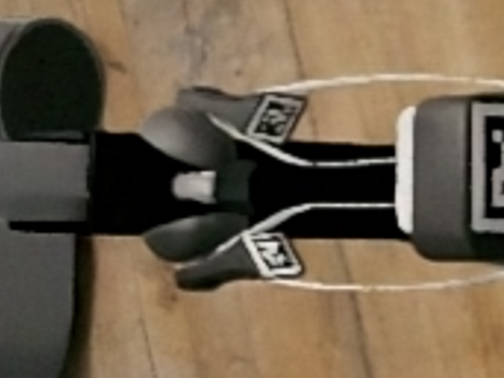

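Stroke seems only ~5 mm (hard stop). Hold and try lifting.

Emit:
execute_actions --actions '[{"r2":{"joints":{"arm_m":0.333},"contact_limits":{"arm_m":30}}}]' --cameras '[]'

Emit:
execute_actions --actions '[{"r1":{"joints":{"lift_m":0.619}}}]' --cameras '[]'

Emit:
execute_actions --actions '[{"r1":{"joints":{"lift_m":0.625}}}]' --cameras '[]'

Scene clock: 343.77 s.
r1.base_odometry: x=-2.624 y=-0.661 heading=-0.296 (m, m, rad; r1's odometry frame)
r1.turned_by_wheels: +0.000 (rad since the last result)
r1.turned_by_imu: +0.001 (rad since the last result)
r1.base_tilt: forward=-1.1 right=+1.0 (deg)
r1.lidar_m: 1.00 3.75 2.03 1.70 1.69 1.90 1.61 1.60 1.80 0.61 3.03 1.35
r1.head_depth_mm: 2372 2488 2377 1928 1565 1314 1142 / 2770 2960 2474 1888 1559 1346 - / 2799 3119 677 710 1514 1298 1133 / 2602 2979 1394 710 1463 1261 1129 / 2657 2956 2336 1789 1508 1302 1121 / 2560 2839 2357 1846 1563 1292 1123 / 2498 2808 2385 1861 1521 1284 1115
r1.base_status: not commanded
r1.joint_positions: lift_m=+0.617 arm_m=+0.447 wrist_yaw_rad=+2.398 wrist_pitch_rad=-0.317 wrist_roll_rad=-0.004 gripper_m=+0.020 head_pan_rad=-1.577 head_tilt_rad=-0.692
r1.joint_status: not commanded
r1.motor_effort: left_wheel=+4(3) right_wheel=-3(3) lift_m=+58(58) arm_m=+5(4) wrist_yaw_rad=+3(2) wrist_pitch_rad=+8(8) wrist_roll_rad=+1(2) gripper_m=+0(0) head_pan_rad=+5(4) head_tilt_rad=-4(4) (%)
r1.hand_pose: x=+0.1385 y=-0.4182 z=+0.6525 quat_wxyz=(+0.359, +0.690, -0.149, +0.611) (m; r1's base frame)
r1.wrist_depth_mm: - - - - - 889 786 / - - - - - - - / - - - - - - - / - - - - - - - / - - - - - - - / - - - - - - - / 897 917 873 910 879 916 901
r2.base_odometry: x=-3.538 y=-0.192 heading=+3.086 (m, m, rad; r2's odometry frame)
r2.turned_by_wheels: +0.000 (rad since the last result)
r2.turned_by_imu: -0.001 (rad since the last result)
r2.base_tilt: forward=+0.2 right=+0.5 (deg)
r2.lidar_m: 1.11 1.11 1.26 1.75 1.74 1.99 3.34 1.47 1.71 0.75 2.37 1.31
r2.head_depth_mm: 2959 3287 3584 2401 1812 1475 1225 / 2813 3192 3347 2379 1807 1462 1226 / 2684 3092 3277 977 1758 1505 1202 / 2649 2839 1400 887 1667 1419 1203 / 2600 2880 3050 2377 1740 1457 1224 / 2531 2773 3068 2345 1808 1436 1220 / 2431 2667 2952 2366 1790 1441 1208
r2.base_status: not commanded
r2.joint_positions: lift_m=+0.382 arm_m=+0.334 wrist_yaw_rad=+0.004 wrist_pitch_rad=-0.008 wrist_roll_rad=-0.001 gripper_m=-0.015 head_pan_rad=-1.563 head_tilt_rad=-0.605
r2.joint_status: all done
r2.on_its_own: gripper_m is held at -0.016, not at your -0.035, by its stall guard, which is not easing now
r2.motor_effort: left_wheel=+2(2) right_wheel=-3(3) lift_m=+43(44) arm_m=-12(12) wrist_yaw_rad=-4(4) wrist_pitch_rad=+2(2) wrist_roll_rad=+0(1) gripper_m=-20(20) head_pan_rad=-3(4) head_tilt_rad=+1(2) (%)
r2.contact_limits: arm_m 30 (drawing in: default 30, maximum 49; extending or still: default 40, maximum 66)
r2.hand_pose: x=-0.0205 y=-0.7348 z=+0.4943 quat_wxyz=(+0.708, +0.004, -0.706, -0.002) (m; r2's base frame)
r2.wrist_depth_mm: - - - 168 - - - / - - - 172 - - - / - - - 176 - - - / - - - 174 - - - / - - - 175 - - - / - - - 137 - - - / 892 899 810 185 812 867 864
pictures: none
No camera images: the call's "cameras" was empty. Leave "cameras" out to get every camera's image.

Scene clock: 344.23 s.
r1.base_odometry: x=-2.624 y=-0.661 heading=-0.296 (m, m, rad; r1's odometry frame)
r1.turned_by_wheels: +0.000 (rad since the last result)
r1.turned_by_imu: +0.000 (rad since the last result)
r1.base_tilt: forward=-1.1 right=+0.9 (deg)
r1.lidar_m: 1.00 3.75 2.02 1.70 1.69 1.90 1.60 1.60 1.80 0.61 3.03 1.35
r1.head_depth_mm: 2373 2488 2420 1907 1558 1314 1136 / 2793 2929 2441 1911 1564 1343 - / 2798 3125 678 757 1515 1298 1131 / 2620 2981 1400 708 1461 1266 1134 / 2637 2950 2295 1801 1539 1297 1126 / 2567 2875 2399 1853 1567 1294 1125 / 2494 2836 2374 1857 1517 1292 1114
r1.base_status: not commanded
r1.joint_positions: lift_m=+0.618 arm_m=+0.447 wrist_yaw_rad=+2.398 wrist_pitch_rad=-0.317 wrist_roll_rad=-0.004 gripper_m=+0.020 head_pan_rad=-1.577 head_tilt_rad=-0.692
r1.joint_status: all done
r1.motor_effort: left_wheel=+3(3) right_wheel=-3(3) lift_m=+58(60) arm_m=+4(4) wrist_yaw_rad=+3(3) wrist_pitch_rad=+8(8) wrist_roll_rad=+1(1) gripper_m=+0(0) head_pan_rad=+4(4) head_tilt_rad=-5(5) (%)
r1.hand_pose: x=+0.1385 y=-0.4182 z=+0.6543 quat_wxyz=(+0.359, +0.690, -0.149, +0.611) (m; r1's base frame)
r1.wrist_depth_mm: - - - - - 889 791 / - - - - - - - / - - - - - - - / - - - - - - - / - - - - - - - / - - - - - - - / 939 911 893 904 870 877 888
r2.base_odometry: x=-3.538 y=-0.192 heading=+3.086 (m, m, rad; r2's odometry frame)
r2.turned_by_wheels: +0.000 (rad since the last result)
r2.turned_by_imu: +0.000 (rad since the last result)
r2.base_tilt: forward=+0.3 right=+0.6 (deg)
r2.lidar_m: 1.11 1.11 1.26 1.74 1.74 1.99 3.32 1.47 1.72 0.75 2.37 1.31
r2.head_depth_mm: 2960 3292 3533 2405 1824 1468 1231 / 2813 3145 3378 2391 1819 1467 1226 / 2658 3035 3264 981 1759 1501 1196 / 2616 2883 1382 887 1658 1410 1215 / 2586 2849 3112 2372 1746 1458 1213 / 2532 2768 3053 2350 1812 1437 1212 / 2443 2728 3037 2357 1787 1454 1210
r2.base_status: not commanded
r2.joint_positions: lift_m=+0.382 arm_m=+0.334 wrist_yaw_rad=+0.004 wrist_pitch_rad=-0.008 wrist_roll_rad=-0.001 gripper_m=-0.015 head_pan_rad=-1.563 head_tilt_rad=-0.605
r2.joint_status: not commanded
r2.on_its_own: gripper_m is held at -0.016, not at your -0.035, by its stall guard, which is not easing now
r2.motor_effort: left_wheel=+2(2) right_wheel=-3(3) lift_m=+43(43) arm_m=-11(11) wrist_yaw_rad=-5(4) wrist_pitch_rad=+2(1) wrist_roll_rad=+0(1) gripper_m=-20(20) head_pan_rad=-2(2) head_tilt_rad=+2(2) (%)
r2.hand_pose: x=-0.0205 y=-0.7348 z=+0.4943 quat_wxyz=(+0.708, +0.004, -0.706, -0.002) (m; r2's base frame)
r2.wrist_depth_mm: - - - 169 - - - / - - - 172 - - - / - - - 176 - - - / - - - 173 - - - / - - - 175 - - - / - - - 137 - - - / 894 889 803 185 832 859 850
pictures: none
No camera images: the call's "cameras" was empty. Leave "cameras" out to get every camera's image.

Scene clock: 344.87 s.
r1.base_odometry: x=-2.624 y=-0.661 heading=-0.296 (m, m, rad; r1's odometry frame)
r1.turned_by_wheels: +0.000 (rad since the last result)
r1.turned_by_imu: +0.000 (rad since the last result)
r1.base_tilt: forward=-1.1 right=+1.0 (deg)
r1.lidar_m: 1.00 3.78 2.02 1.70 1.69 1.90 1.60 1.60 1.80 0.62 3.03 1.35
r1.head_depth_mm: 2344 2484 2419 1921 1559 1318 1138 / 2763 2968 2457 1917 1582 1339 - / 2810 3109 663 753 1507 1300 1134 / 2629 2980 1298 764 1467 1270 1135 / 2665 2934 2315 1819 1537 1292 1123 / 2564 2856 2386 1861 1578 1299 1127 / 2499 2836 2401 1852 1517 1294 1118
r1.base_status: not commanded
r1.joint_positions: lift_m=+0.624 arm_m=+0.447 wrist_yaw_rad=+2.398 wrist_pitch_rad=-0.317 wrist_roll_rad=-0.004 gripper_m=+0.020 head_pan_rad=-1.577 head_tilt_rad=-0.692
r1.joint_status: all done
r1.motor_effort: left_wheel=+3(3) right_wheel=-3(3) lift_m=+58(60) arm_m=+4(4) wrist_yaw_rad=+3(3) wrist_pitch_rad=+8(8) wrist_roll_rad=+1(2) gripper_m=+0(1) head_pan_rad=+5(5) head_tilt_rad=-2(4) (%)
r1.hand_pose: x=+0.1385 y=-0.4182 z=+0.6603 quat_wxyz=(+0.359, +0.690, -0.149, +0.611) (m; r1's base frame)
r1.wrist_depth_mm: - - - - - 867 793 / - - - - - - - / - - - - - - - / - - - - - - - / - - - - - - - / - - - - - - - / 924 928 910 909 862 901 896
r2.base_odometry: x=-3.538 y=-0.192 heading=+3.086 (m, m, rad; r2's odometry frame)
r2.turned_by_wheels: +0.000 (rad since the last result)
r2.turned_by_imu: +0.000 (rad since the last result)
r2.base_tilt: forward=+0.3 right=+0.4 (deg)
r2.lidar_m: 1.12 1.11 1.27 1.75 1.75 1.99 3.35 1.47 1.71 0.75 2.37 1.32
r2.head_depth_mm: 2959 3298 3487 2360 1833 1462 1230 / 2808 3163 3378 2379 1811 1453 1226 / 2700 3068 3279 980 1748 1501 1197 / 2634 2849 1365 876 1659 1428 1212 / 2606 2798 3027 2352 1732 1447 1222 / 2560 2738 3034 2384 1811 1454 1203 / 2459 2664 2960 2319 1779 1438 1220
r2.base_status: not commanded
r2.joint_positions: lift_m=+0.382 arm_m=+0.334 wrist_yaw_rad=+0.004 wrist_pitch_rad=-0.008 wrist_roll_rad=-0.001 gripper_m=-0.015 head_pan_rad=-1.563 head_tilt_rad=-0.605
r2.joint_status: not commanded
r2.on_its_own: gripper_m is held at -0.016, not at your -0.035, by its stall guard, which is not easing now
r2.motor_effort: left_wheel=+2(2) right_wheel=-3(3) lift_m=+44(43) arm_m=-11(11) wrist_yaw_rad=-4(4) wrist_pitch_rad=+2(2) wrist_roll_rad=+0(0) gripper_m=-20(20) head_pan_rad=-3(3) head_tilt_rad=+3(3) (%)
r2.hand_pose: x=-0.0205 y=-0.7348 z=+0.4943 quat_wxyz=(+0.708, +0.004, -0.706, -0.002) (m; r2's base frame)
r2.wrist_depth_mm: - - - 168 - - - / - - - 172 - - - / - - - 175 - - - / - - - 173 - - - / - - - 175 - - - / - - - 137 - - - / 898 870 809 185 828 852 859
pictures: none
No camera images: the call's "cameras" was empty. Leave "cameras" out to get every camera's image.


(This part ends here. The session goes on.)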